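# Seat three plates in their matching gray tray pockets

## Task

Place each of the three plates fully down in the gray tray pocket sized for it. A plate that stays in place only because the robot is holding it does not count. At the end, release and move the tool away.

## Robot and tools

Robot: one arm (a six-joint YAM-type arm) with a suction cup in place of a gripper. Joints from base outward, with ranges in rad: waist -2.618 to 3.054, shoulder 0.000 to 3.142, elbow 0.000 to 3.142, wrist pitch -1.571 to 1.571, wrist yaw -1.571 to 1.571, wrist roll -2.094 to 2.094. The arm base may sit tilted on the table, and a mount under it is treated as part of the arm.

Frame: the scene frame has its origin on the tabletop straight under the arm base, +z up, and +y to the left when facing along +x. All positions are in metres. The tracked point is the cup point: the centre of the cup rim when nothing touches it. The cup opens along the cup point's own +z axis, so facing down means that axis points toward -z of the scene. Behind the rim the tool widens: starting about 7 cm back, its body sticks out up to about 7 cm sideways. Keep that clear of the tray walls and plates. The reported position can be off, more so at long reach, and motions usually stop a centimetre or more short, mostly too low.

A row is 8 plain numbers: x, y, z, qw, qx, qy, qz, suction. The first three are an absolute target position for the cup point in the scene frame (metres). The next four are an absolute target orientation as a quaternion, w first, in the scene frame. The last is the suction command from -1 to 1: +1 is full vacuum (about 55 kPa under ambient), smaller positive values ask for that fraction, and 0.05 or less switches it off. Suction keeps its last value. To hold an orientation, repeat the same quaternion in every row rather than copying the drifting one from the last result. A target more than 0.6 m away from the last reported position along any of the cup point's axes is refused, and nothing is sent.

Tools:
- execute_actions: argument actions, a list with zero or one entry, plus optional pictures (true/false; pictures come by default). An empty list just returns the state. An entry with rows (1 to 15 rows) and steps (1 to 15, default 15) runs that many control steps of 1/30 s, one row per step, repeating the last row if rows run out. An entry with only steps (up to 300) is a wait counted from the previous result, so reply time is included.
- move: argument target, one 8-number row (absolute pose plus suction), and optional speed in m/s from 0.002 to 0.5 (default 0.25; rotation limited to twice that in rad/s). It drives the cup point along a straight line to the target over 0.5 to 10 s; longer paths are cut off at 10 s. It rotates the shorter way. It does not avoid obstacles, and the real motion lags, wanders and can exceed speed, mainly with the arm near full stretch. The suction value is applied at the start. The result adds a move: line with the ending (done, off_target, moving, held, fault) and which limits acted, plus the distance from target. limits=paced means the pose was clipped; limits=held means steps were blocked on the way, after which the arm can jump faster than speed.
- wait: argument seconds (0 to 10). Nothing new is sent meanwhile.
- zoom_image: arguments camera (cam_head_left, cam_head_right, cam_high, cam_low, cam_wrist) and region [x0, y0, x1, y1] in pixels of that 504x504 image, origin top-left, at most 504 by 504.
- read_manual: optional section "licences"; returns only licence text.
- finished_scene: argument scene, the number of the current scene; ends and grades it, cannot be undone.

Motion control: each control step the commanded pose is clipped to within 70 mm and 16 degrees of the measured pose, then joints follow by damped inverse kinematics, position favoured over orientation. After an action ends the arm only continues to the last clipped pose, so far targets need follow-up commands; check the state and the Hand target line. The elbow cannot fully straighten.

Results: the state line gives end_effector_position and end_effector_quat_wxyz, joint positions in base-to-tip order, joint torques (offset, scaled and noisy), suction_measured and part_present. A pose unreachable line means the clearance check altered or stopped the command; HELD marks control steps where the row was not fully sent. FAULT lines report stops. MOTOR HOT warns from 75 °C; at 90 °C the arm stops for 10 s, and at 100 °C the motors let go and the arm drops. Holding loads heats motors, so avoid long pauses while holding.

Gripping: turn suction on and press the 29 mm rim flat onto a smooth part of a plate so it seals all round; holes, seams or plate edges under the rim leak. suction_measured near 0 means no seal; on an airtight surface it settles within 0.15 of the command, and may sag by 0.04 between pump cycles. part_present turns 1 at 0.50 and back to 0 below 0.45. Under vacuum the cup shortens, so a held plate sits up to about 10 mm nearer the tool than the cup point implies. Vacuum can lift a plate off its support even without moving. To release, set the plate down resting on the tray, switch suction off, then lift at least 15 mm. If the cup seals on the table, switch suction off to free it.

Avoid: dropping plates, knocking anything off the table (this ends the scene), fast or hard contacts, and aiming far past a contact surface, which presses harder. Approach slowly near contact. A loose object may occasionally get a small push from outside; recheck positions. Reply time counts as robot time and the robot keeps running while you think.

Each tool is called after "Call:" by a JSON object that holds its "api" and its "payload".

## Session

Call:
{"api": "execute_actions", "payload": {"actions": []}}

Scene clock: 0.00 s of 7200.00 s.
end_effector_position=(+0.2978, -0.0885, +0.2110) suction_measured=0.00 part_present=0 end_effector_quat_wxyz=(-0.276, +0.660, -0.649, -0.261)
Joint positions: [-0.022  1.68   1.622 -1.506  0.008 -0.013]
Joint velocities: [ 0.012 -0.002 -0.007 -0.022 -0.007  0.037]
Joint torques (N m, as the arm reports them, + toward a larger angle): no reading
Hand target: +0.298, -0.087, +0.213; -0.277, +0.662, -0.646, -0.260

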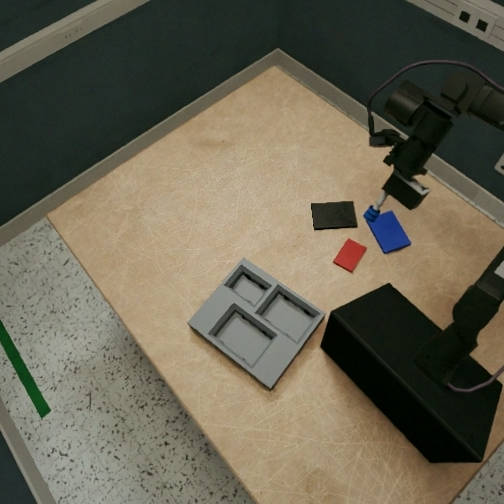

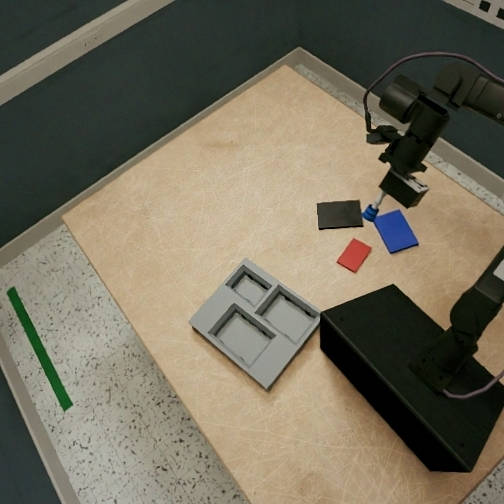

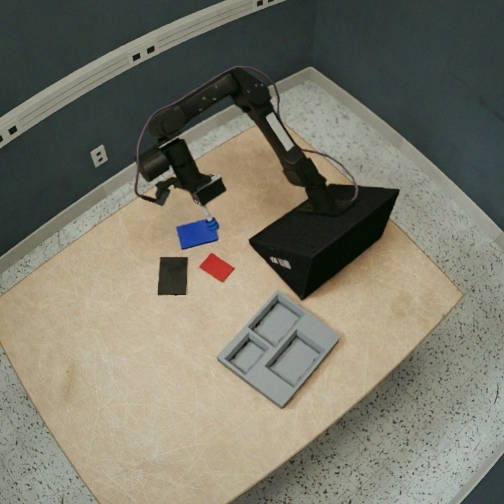

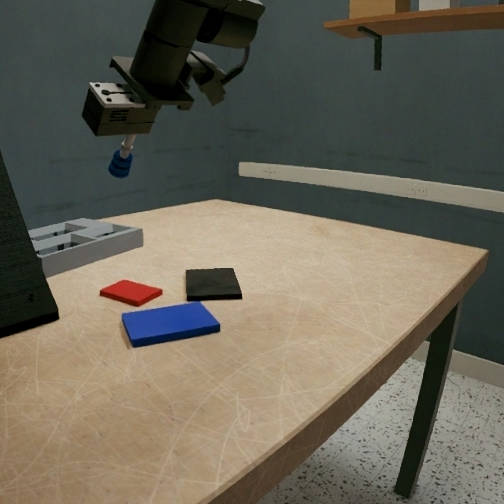

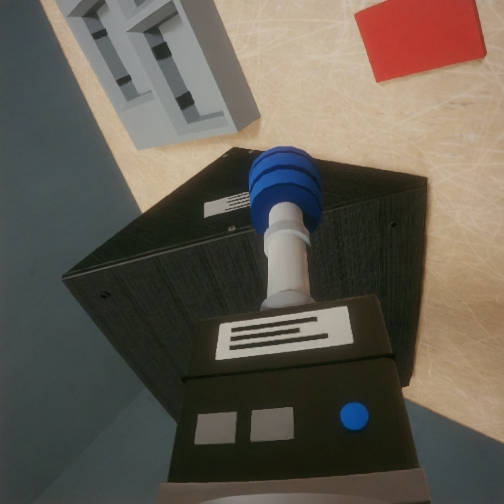

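Call:
{"api": "move", "payload": {"target": [0.3,-0.05,0.15,0,0.7071,-0.7071,0,0]}}

Scene clock: 4.00 s of 7200.00 s.
end_effector_position=(+0.3041, -0.0505, +0.1486) suction_measured=0.00 part_present=0 end_effector_quat_wxyz=(-0.004, +0.701, -0.713, -0.015)
Joint positions: [ 0.401  1.988  1.455 -1.436  0.663  0.591]
Joint velocities: [ 0.017  0.002 -0.002  0.007  0.007 -0.095]
Joint torques (N m, as the arm reports them, + toward a larger angle): [ 8.17 -4.7   3.42  0.11  0.13  0.06]
Hand target: +0.303, -0.050, +0.151; +0.000, +0.709, -0.705, -0.004
Off the commanded pose: 0.004 m, 2 deg.
move: done

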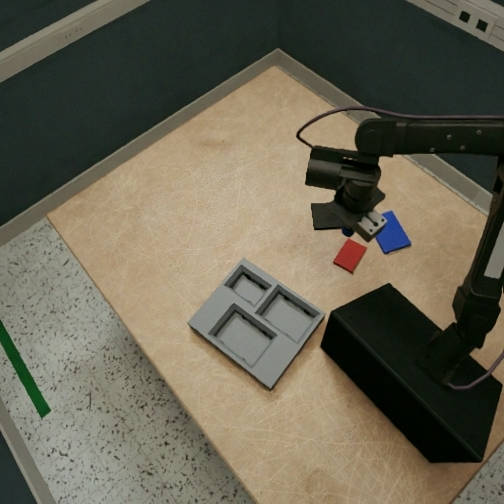

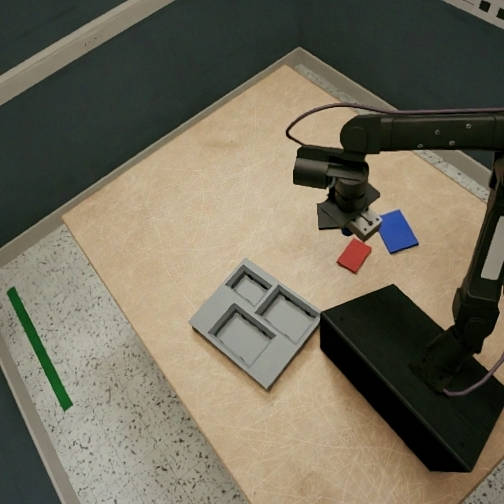

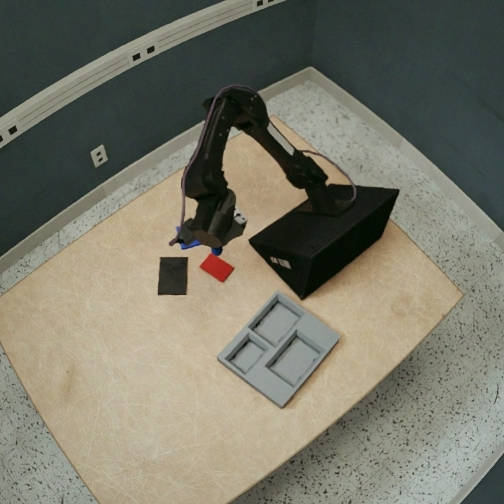

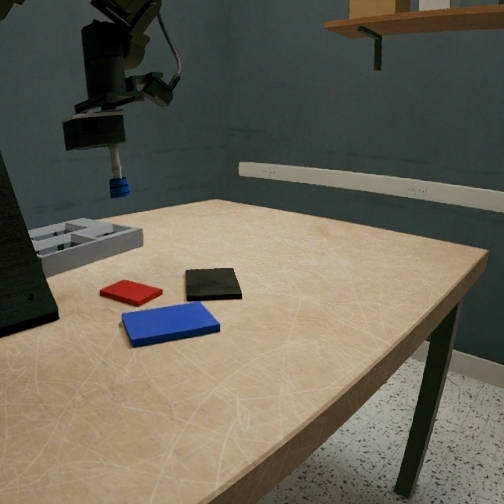

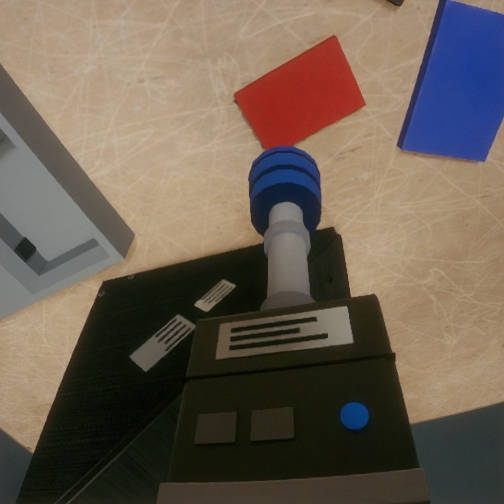

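Call:
{"api": "move", "payload": {"target": [0.29,-0.065,0.06,0,0.7071,-0.7071,0,0]}}

Scene clock: 6.83 s of 7200.00 s.
end_effector_position=(+0.2845, -0.0609, +0.0540) suction_measured=0.00 part_present=0 end_effector_quat_wxyz=(+0.013, +0.710, -0.704, -0.014)
Joint positions: [ 0.211  1.934  1.107 -1.034  0.74   0.359]
Joint velocities: [ 0.002 -0.012 -0.007  0.022 -0.022 -0.022]
Joint torques (N m, as the arm reports them, + toward a larger angle): [ 6.87 -8.04  2.51  0.35  0.15 -0.07]
Hand target: +0.290, -0.065, +0.060; +0.001, +0.707, -0.707, +0.000
Off the commanded pose: 0.009 m, 2 deg.
move: done

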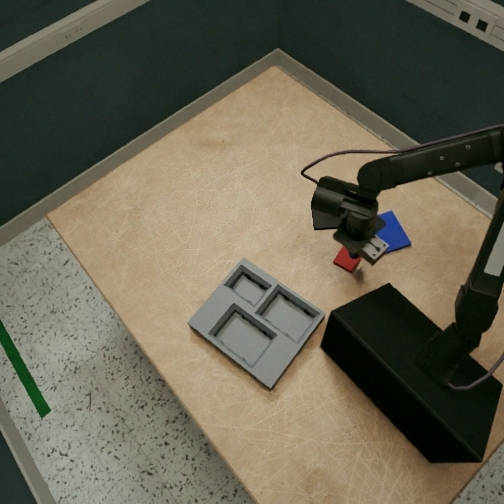

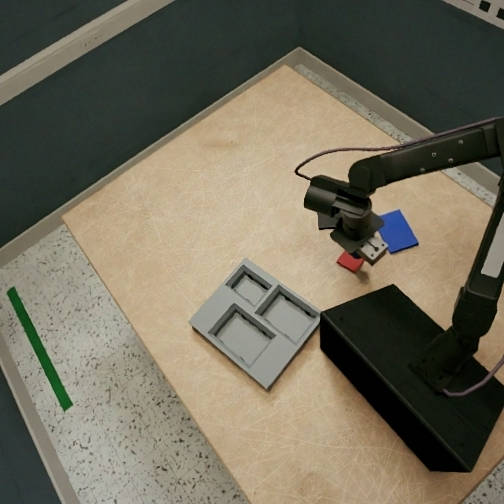

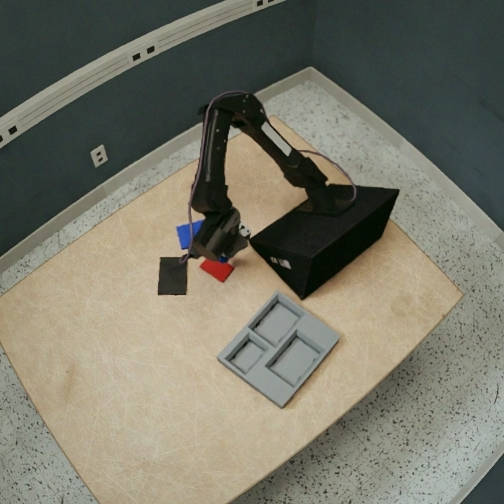

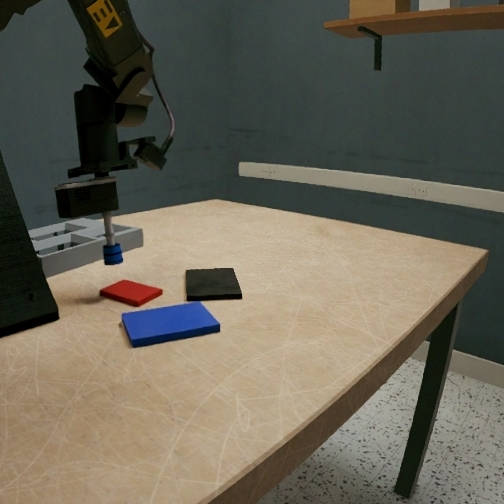

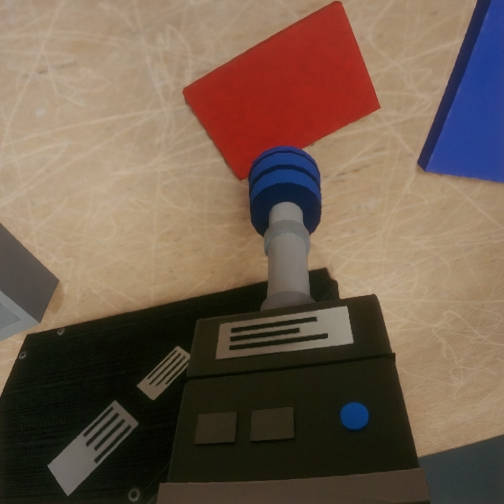

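Call:
{"api": "move", "payload": {"target": [0.304,-0.063,0.032,0,0.7071,-0.7071,0,0]}}

Scene clock: 9.90 s of 7200.00 s.
end_effector_position=(+0.3037, -0.0658, +0.0336) suction_measured=0.00 part_present=0 end_effector_quat_wxyz=(-0.002, +0.701, -0.713, -0.007)
Joint positions: [ 0.141  1.95   1.096 -0.898  0.755  0.261]
Joint velocities: [-0.007  0.012 -0.027  0.037 -0.007 -0.051]
Joint torques (N m, as the arm reports them, + toward a larger angle): [ 7.   -4.95  2.2   0.45  0.12 -0.1 ]
Hand target: +0.304, -0.063, +0.032; +0.001, +0.707, -0.707, -0.000
Off the commanded pose: 0.003 m, 1 deg.
move: done

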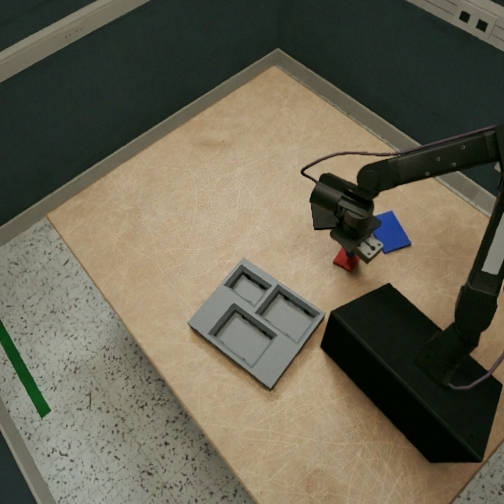

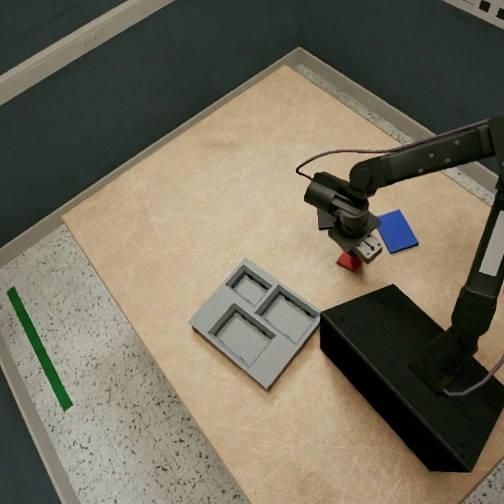

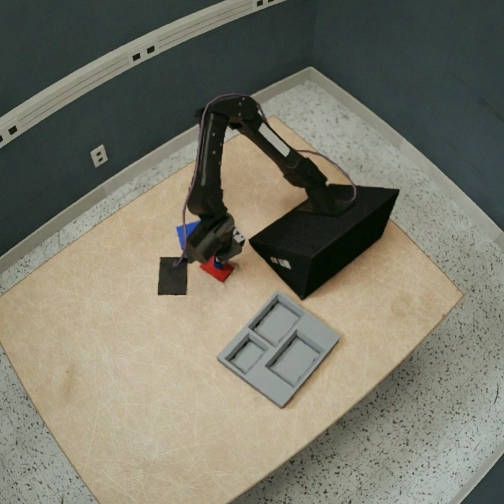

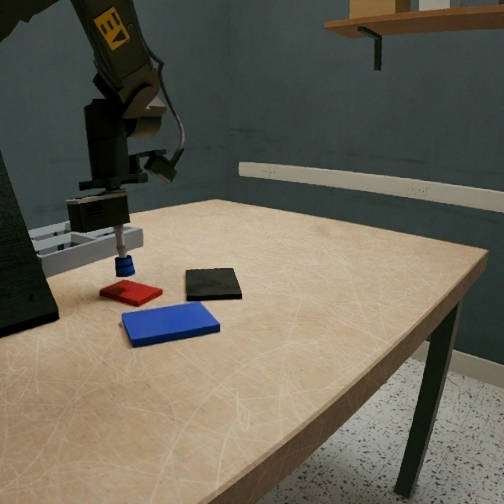

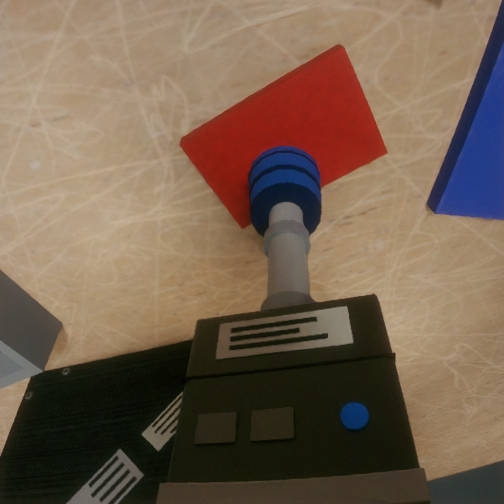

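Call:
{"api": "move", "payload": {"target": [0.31,-0.064,0.004,0,0.7071,-0.7071,0,1], "speed": 0.05}}

Scene clock: 12.67 s of 7200.00 s.
end_effector_position=(+0.3107, -0.0671, +0.0058) suction_measured=0.69 part_present=1 end_effector_quat_wxyz=(-0.003, +0.701, -0.713, -0.006)
Joint positions: [ 0.073  1.989  1.064 -0.76   0.767  0.168]
Joint velocities: [ 0.012 -0.007 -0.002  0.081 -0.037  0.022]
Joint torques (N m, as the arm reports them, + toward a larger angle): [ 7.05 -5.32  1.97  0.32  0.14 -0.06]
Hand target: +0.310, -0.064, +0.004; +0.000, +0.707, -0.707, -0.000
Off the commanded pose: 0.004 m, 1 deg.
move: done

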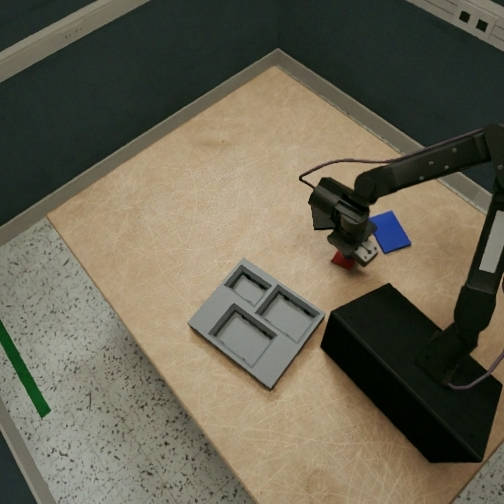

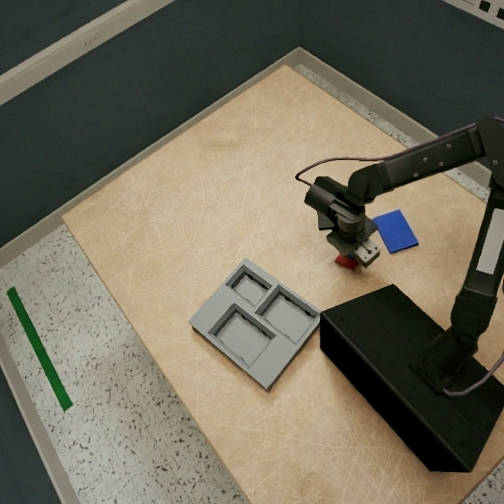

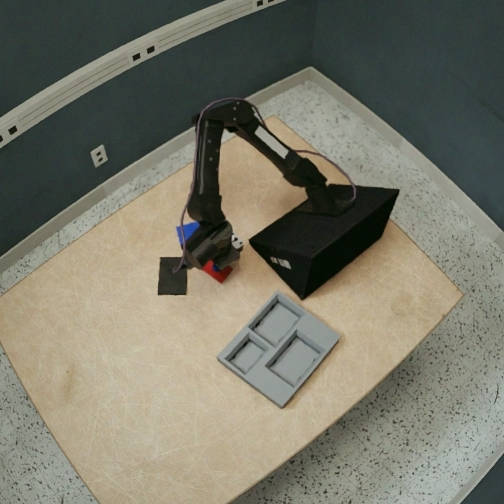

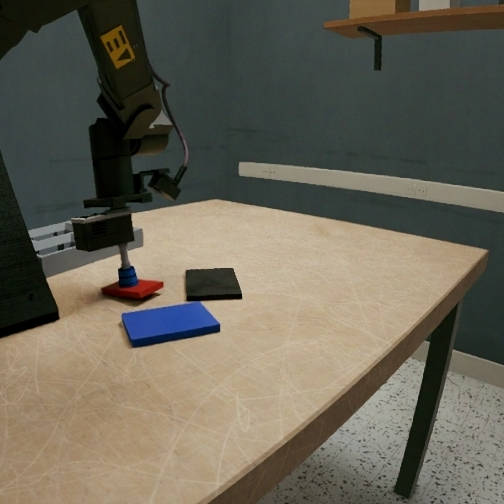

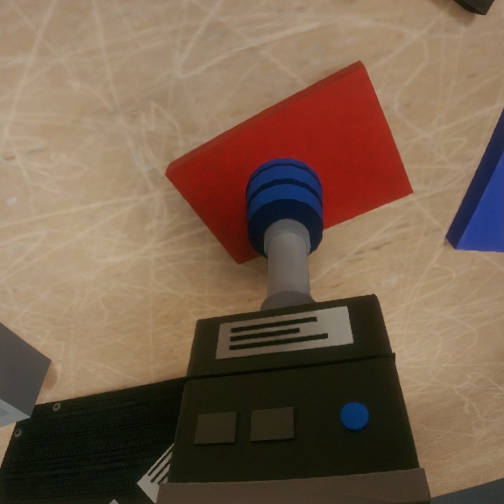

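Call:
{"api": "move", "payload": {"target": [0.32,-0.05,0.09,0,0.7071,-0.7071,0,1]}}

Call:
{"api": "move", "payload": {"target": [0.37,0.17,0.1,0,0.629,-0.777,0,1]}}

Scene clock: 16.97 s of 7200.00 s.
end_effector_position=(+0.3153, -0.0539, +0.0843) suction_measured=0.99 part_present=1 end_effector_quat_wxyz=(+0.004, +0.706, -0.708, -0.003)
Joint positions: [ 0.272  2.01   1.29  -1.161  0.736  0.428]
Joint velocities: [ 0.002 -0.012 -0.007 -0.037  0.007  0.037]
Joint torques (N m, as the arm reports them, + toward a larger angle): [ 7.81 -5.33  5.37  0.13 -0.02 -0.01]
Hand target: +0.320, -0.050, +0.090; -0.001, +0.707, -0.707, -0.000
Off the commanded pose: 0.008 m, 1 deg.
move: done

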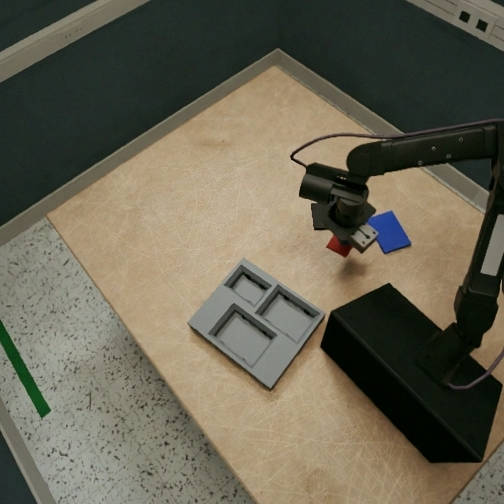

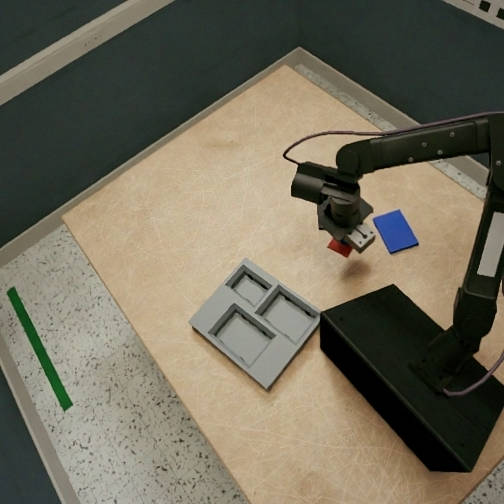

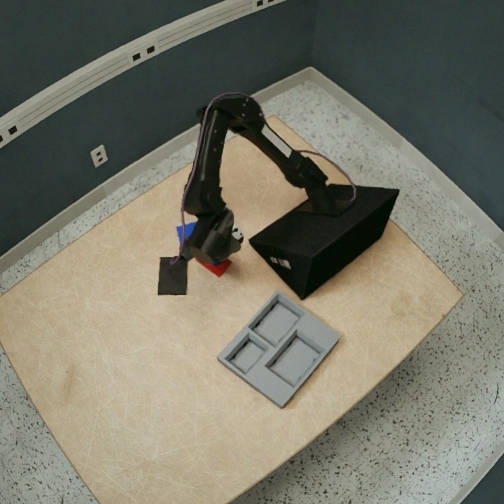

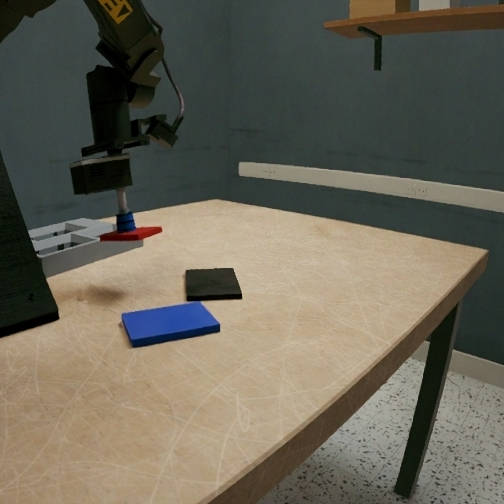

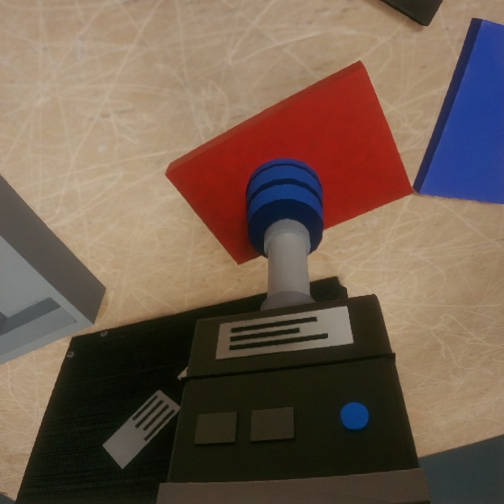

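Scene clock: 18.73 s of 7200.00 s.
end_effector_position=(+0.3718, +0.1652, +0.0922) suction_measured=0.99 part_present=1 end_effector_quat_wxyz=(-0.006, -0.628, +0.778, +0.004)
Joint positions: [ 0.574  2.818  2.093 -1.381  0.607  0.993]
Joint velocities: [-0.002 -0.012 -0.007 -0.051 -0.022 -0.022]
Joint torques (N m, as the arm reports them, + toward a larger angle): [  9.45 -10.75   6.08   0.13   0.03  -0.03]
Hand target: +0.373, +0.170, +0.101; +0.002, -0.629, +0.777, +0.001
Off the commanded pose: 0.009 m, 1 deg.
move: done

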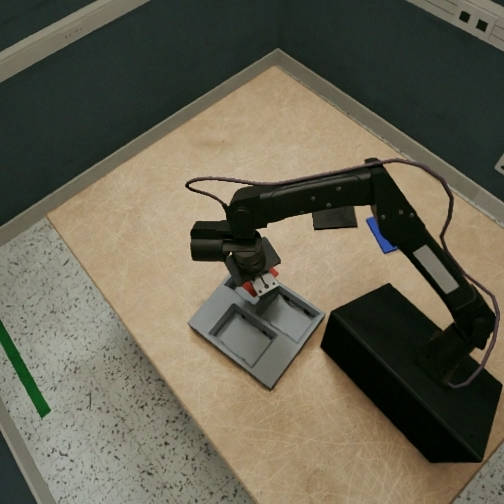

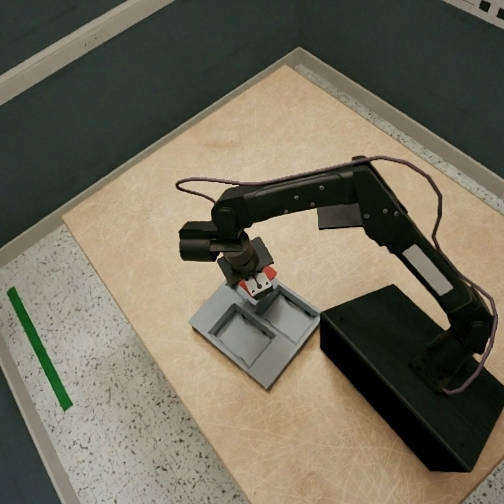

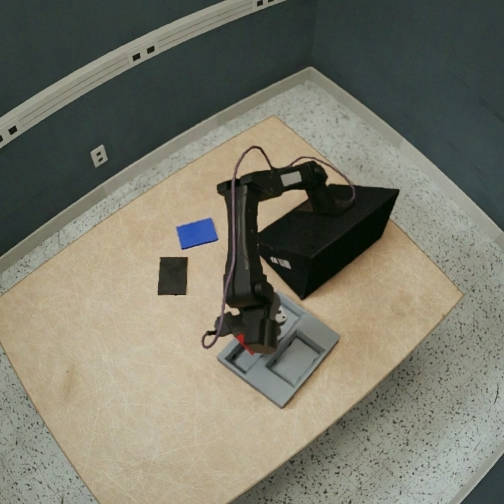

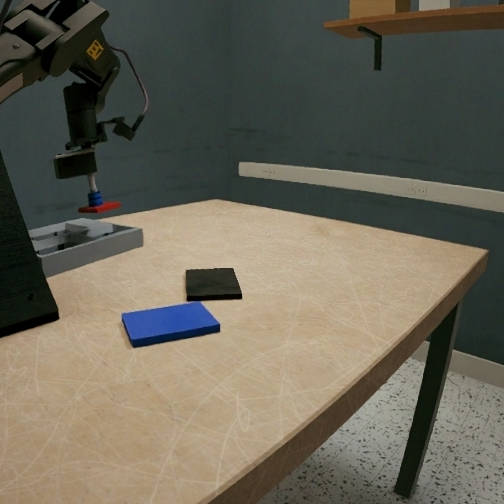

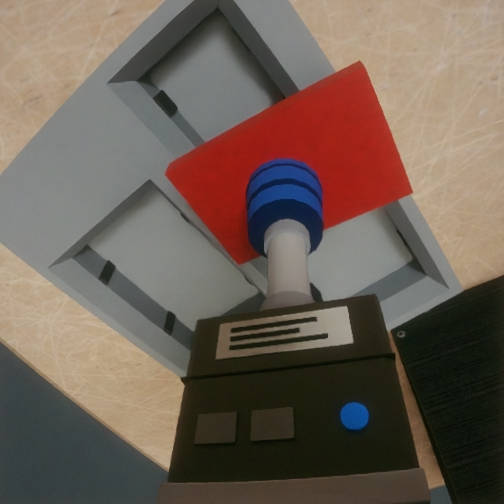

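Call:
{"api": "move", "payload": {"target": [0.407,0.193,0.07,0,0.7071,-0.7071,0,1]}}

Scene clock: 23.17 s of 7200.00 s.
end_effector_position=(+0.4043, +0.1908, +0.0630) suction_measured=0.99 part_present=1 end_effector_quat_wxyz=(+0.003, +0.701, -0.713, -0.012)
Joint positions: [ 0.527  3.047  2.424 -1.449  0.617  0.743]
Joint velocities: [ 0.012  0.037  0.017  0.007  0.037 -0.051]
Joint torques (N m, as the arm reports them, + toward a larger angle): [  9.98 -11.61   5.95   0.14   0.21  -0.05]
Hand target: +0.407, +0.192, +0.070; -0.001, +0.707, -0.707, +0.000
Off the commanded pose: 0.008 m, 2 deg.
move: done

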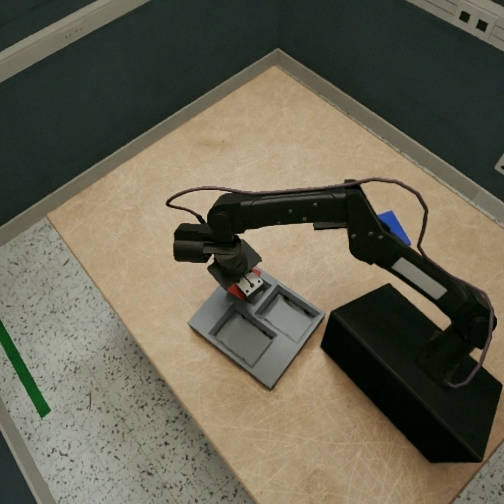

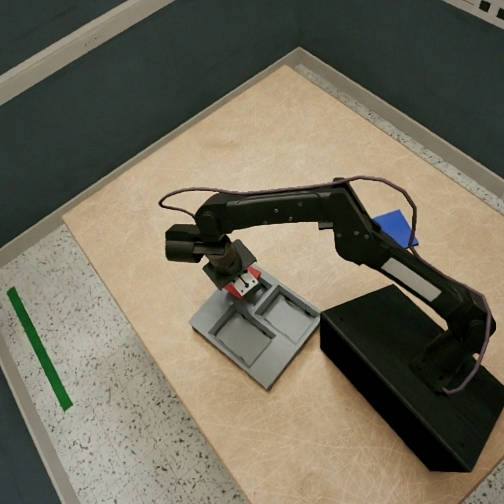

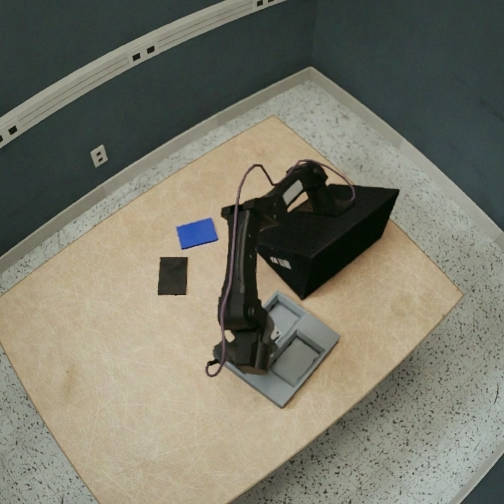

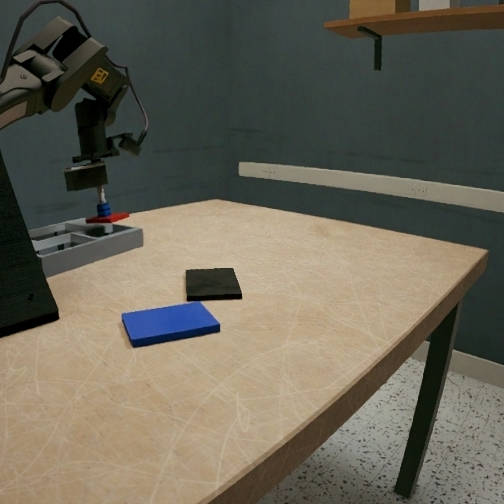

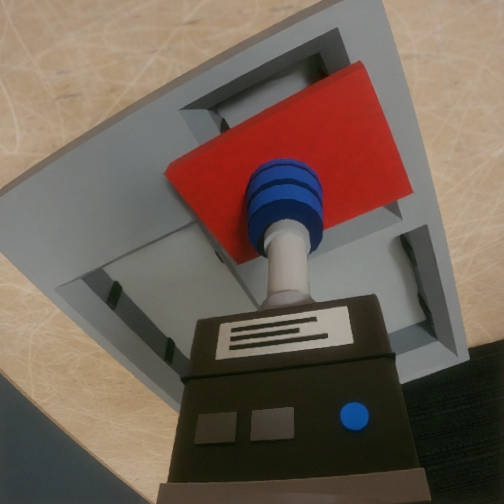

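Call:
{"api": "move", "payload": {"target": [0.40,0.189,0.065,0,1,-0.01,0,1], "speed": 0.4}}

Scene clock: 29.00 s of 7200.00 s.
end_effector_position=(+0.3925, +0.1827, +0.0435) suction_measured=1.00 part_present=1 end_effector_quat_wxyz=(+0.013, +1.000, -0.011, -0.025)
Joint positions: [ 0.508  3.039  2.337 -1.417  0.635 -0.806]
Joint velocities: [-0.002 -0.007 -0.012 -0.007 -0.007 -0.051]
Joint torques (N m, as the arm reports them, + toward a larger angle): [ 11.46 -15.36   3.07   0.35   0.09  -0.05]
Hand target: +0.400, +0.189, +0.065; +0.000, +1.000, -0.010, -0.001
Off the commanded pose: 0.024 m, 3 deg.
move: off_target

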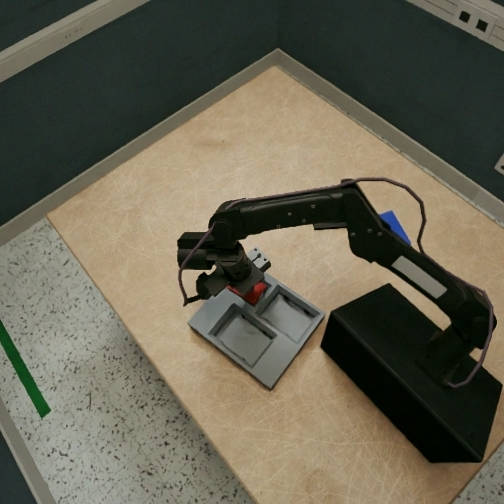

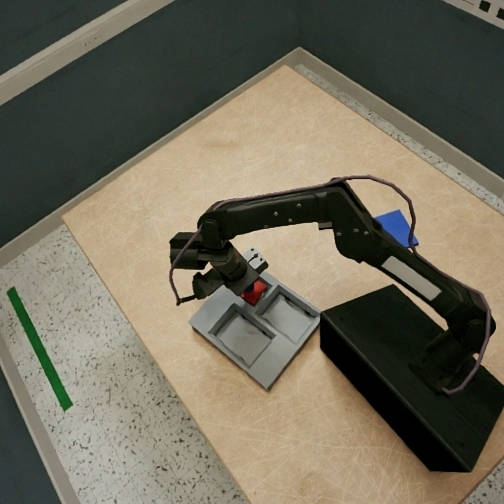

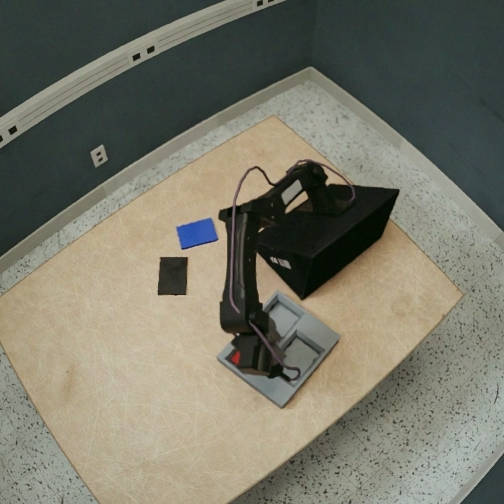

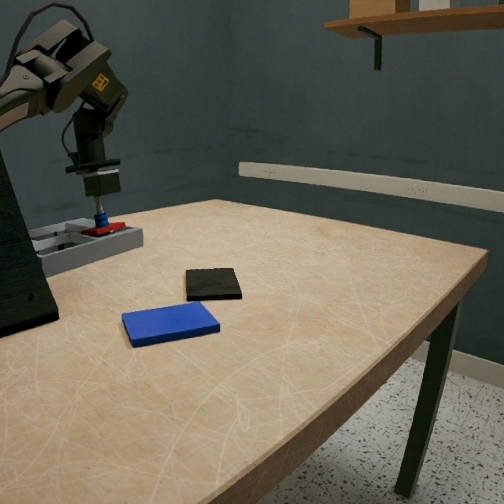

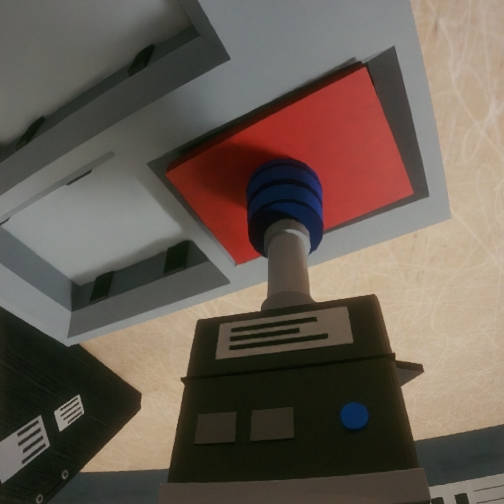

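Call:
{"api": "move", "payload": {"target": [0.405,0.189,0.045,0,1,-0.03,0,1], "speed": 0.03}}

Scene clock: 31.87 s of 7200.00 s.
end_effector_position=(+0.3972, +0.1794, +0.0322) suction_measured=0.98 part_present=1 end_effector_quat_wxyz=(+0.017, +0.999, -0.022, -0.020)
Joint positions: [ 0.489  3.038  2.307 -1.373  0.657 -0.807]
Joint velocities: [-0.017 -0.012 -0.002  0.022 -0.081 -0.022]
Joint torques (N m, as the arm reports them, + toward a larger angle): [ 10.6  -14.56   2.77   0.52  -0.02  -0.04]
Hand target: +0.405, +0.189, +0.045; +0.001, +1.000, -0.030, -0.000
Off the commanded pose: 0.018 m, 3 deg.
move: off_target

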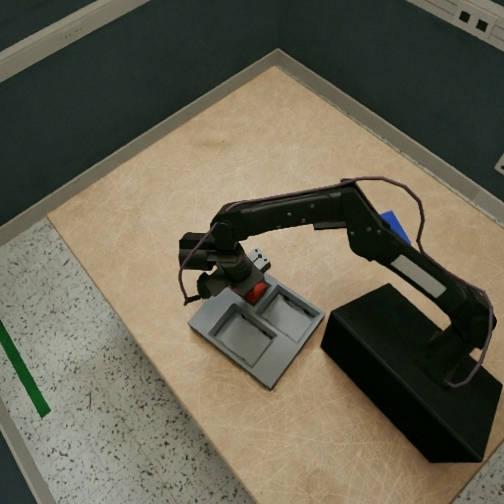

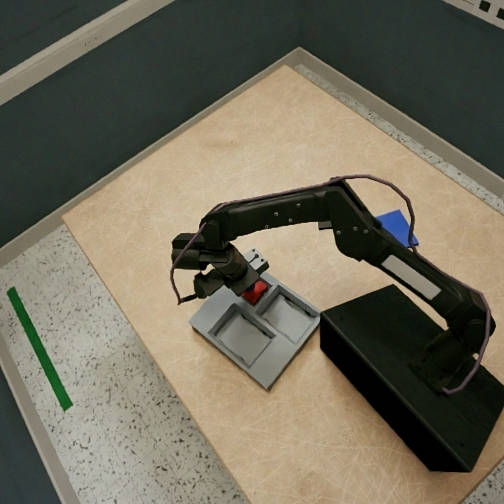

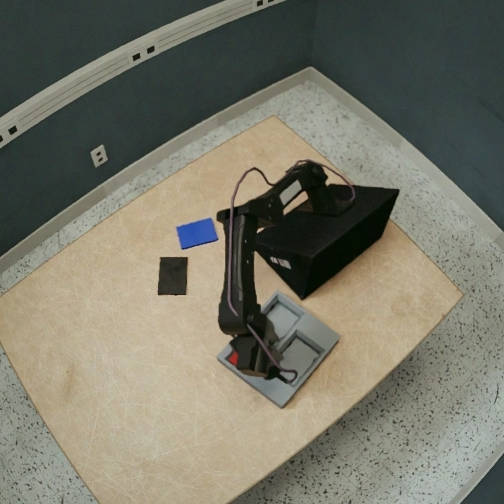

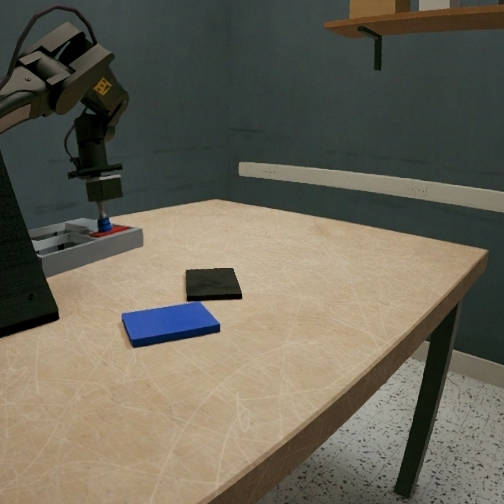

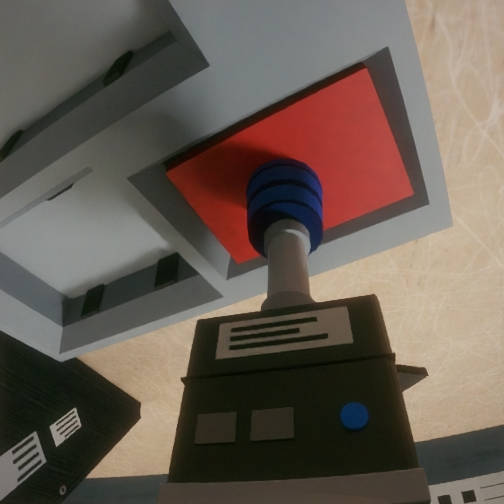

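Call:
{"api": "move", "payload": {"target": [0.401,0.185,0.022,-0.008,1,-0.03,0.01,1], "speed": 0.03}}

Scene clock: 34.77 s of 7200.00 s.
end_effector_position=(+0.3967, +0.1798, +0.0178) suction_measured=0.96 part_present=1 end_effector_quat_wxyz=(+0.008, +1.000, -0.027, +0.002)
Joint positions: [ 0.477  2.955  2.098 -1.181  0.678 -0.846]
Joint velocities: [ 0.002 -0.002 -0.022  0.022  0.11   0.007]
Joint torques (N m, as the arm reports them, + toward a larger angle): [  8.76 -13.48   2.33   0.61  -0.04  -0.22]
Hand target: +0.401, +0.185, +0.022; -0.007, +0.999, -0.030, +0.010
Off the commanded pose: 0.008 m, 2 deg.
move: done

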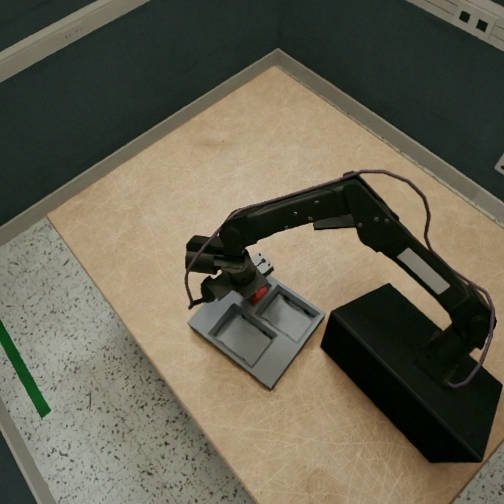

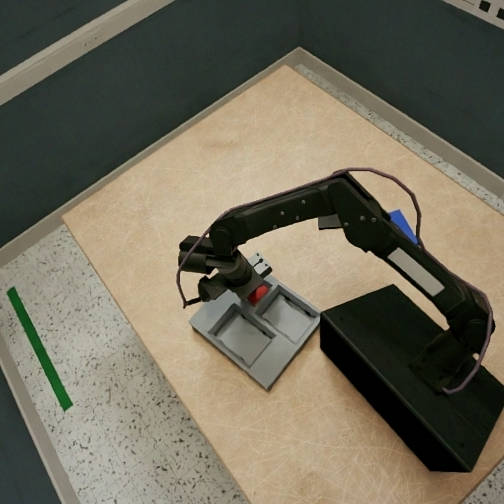

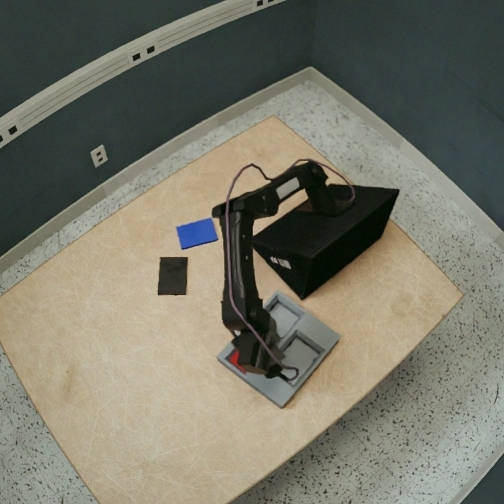

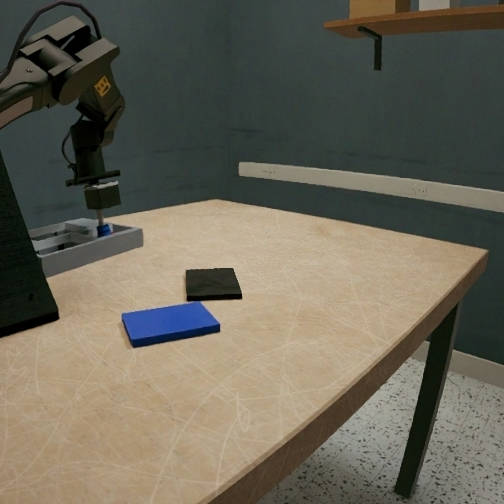

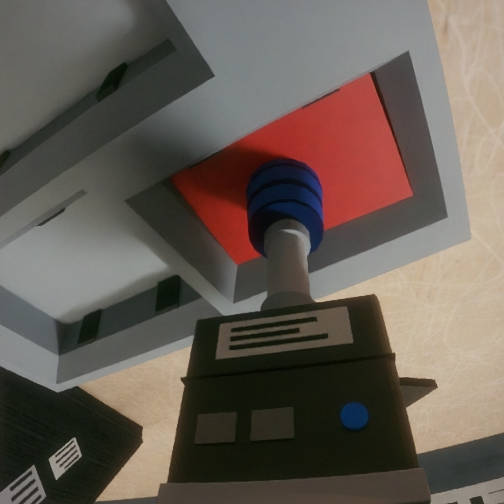

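Call:
{"api": "move", "payload": {"target": [0.40,0.184,0.0,-0.008,1,-0.03,0.01,1], "speed": 0.03}}

Scene clock: 36.83 s of 7200.00 s.
end_effector_position=(+0.3985, +0.1804, +0.0091) suction_measured=0.98 part_present=1 end_effector_quat_wxyz=(+0.003, +1.000, -0.023, +0.009)
Joint positions: [ 0.464  2.936  2.038 -1.106  0.684 -0.883]
Joint velocities: [-0.017 -0.002 -0.022 -0.037  0.007 -0.037]
Joint torques (N m, as the arm reports them, + toward a larger angle): [  7.5  -11.86   1.97   0.86   0.03  -0.03]
Hand target: +0.400, +0.184, +0.000; -0.007, +0.999, -0.030, +0.010
Off the commanded pose: 0.010 m, 1 deg.
move: done

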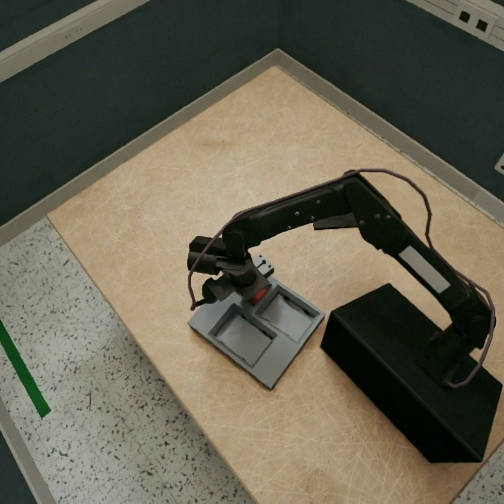

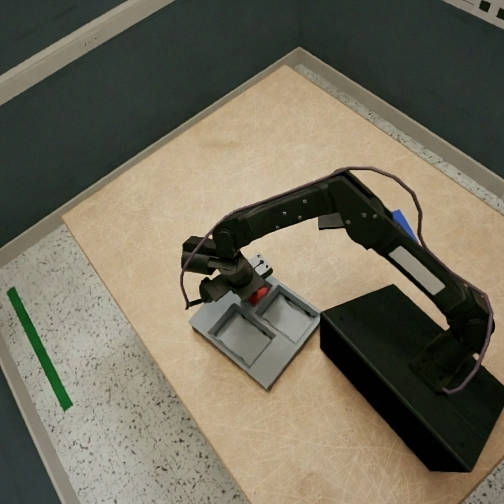

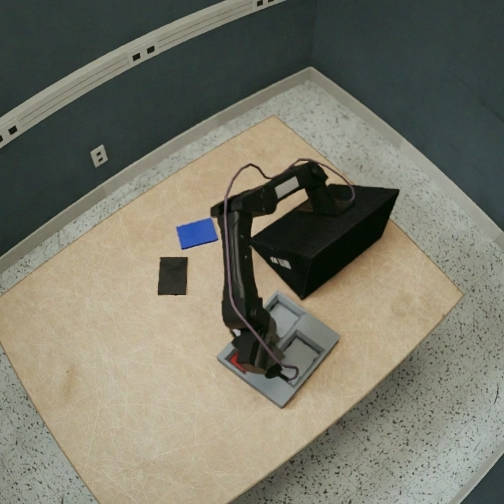

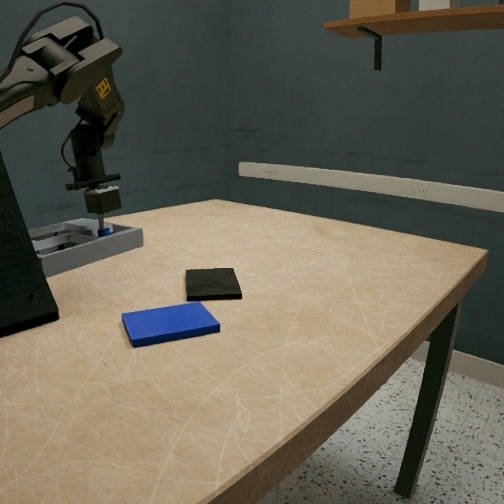

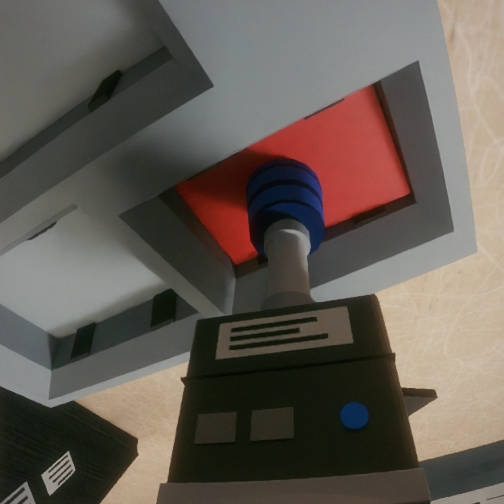

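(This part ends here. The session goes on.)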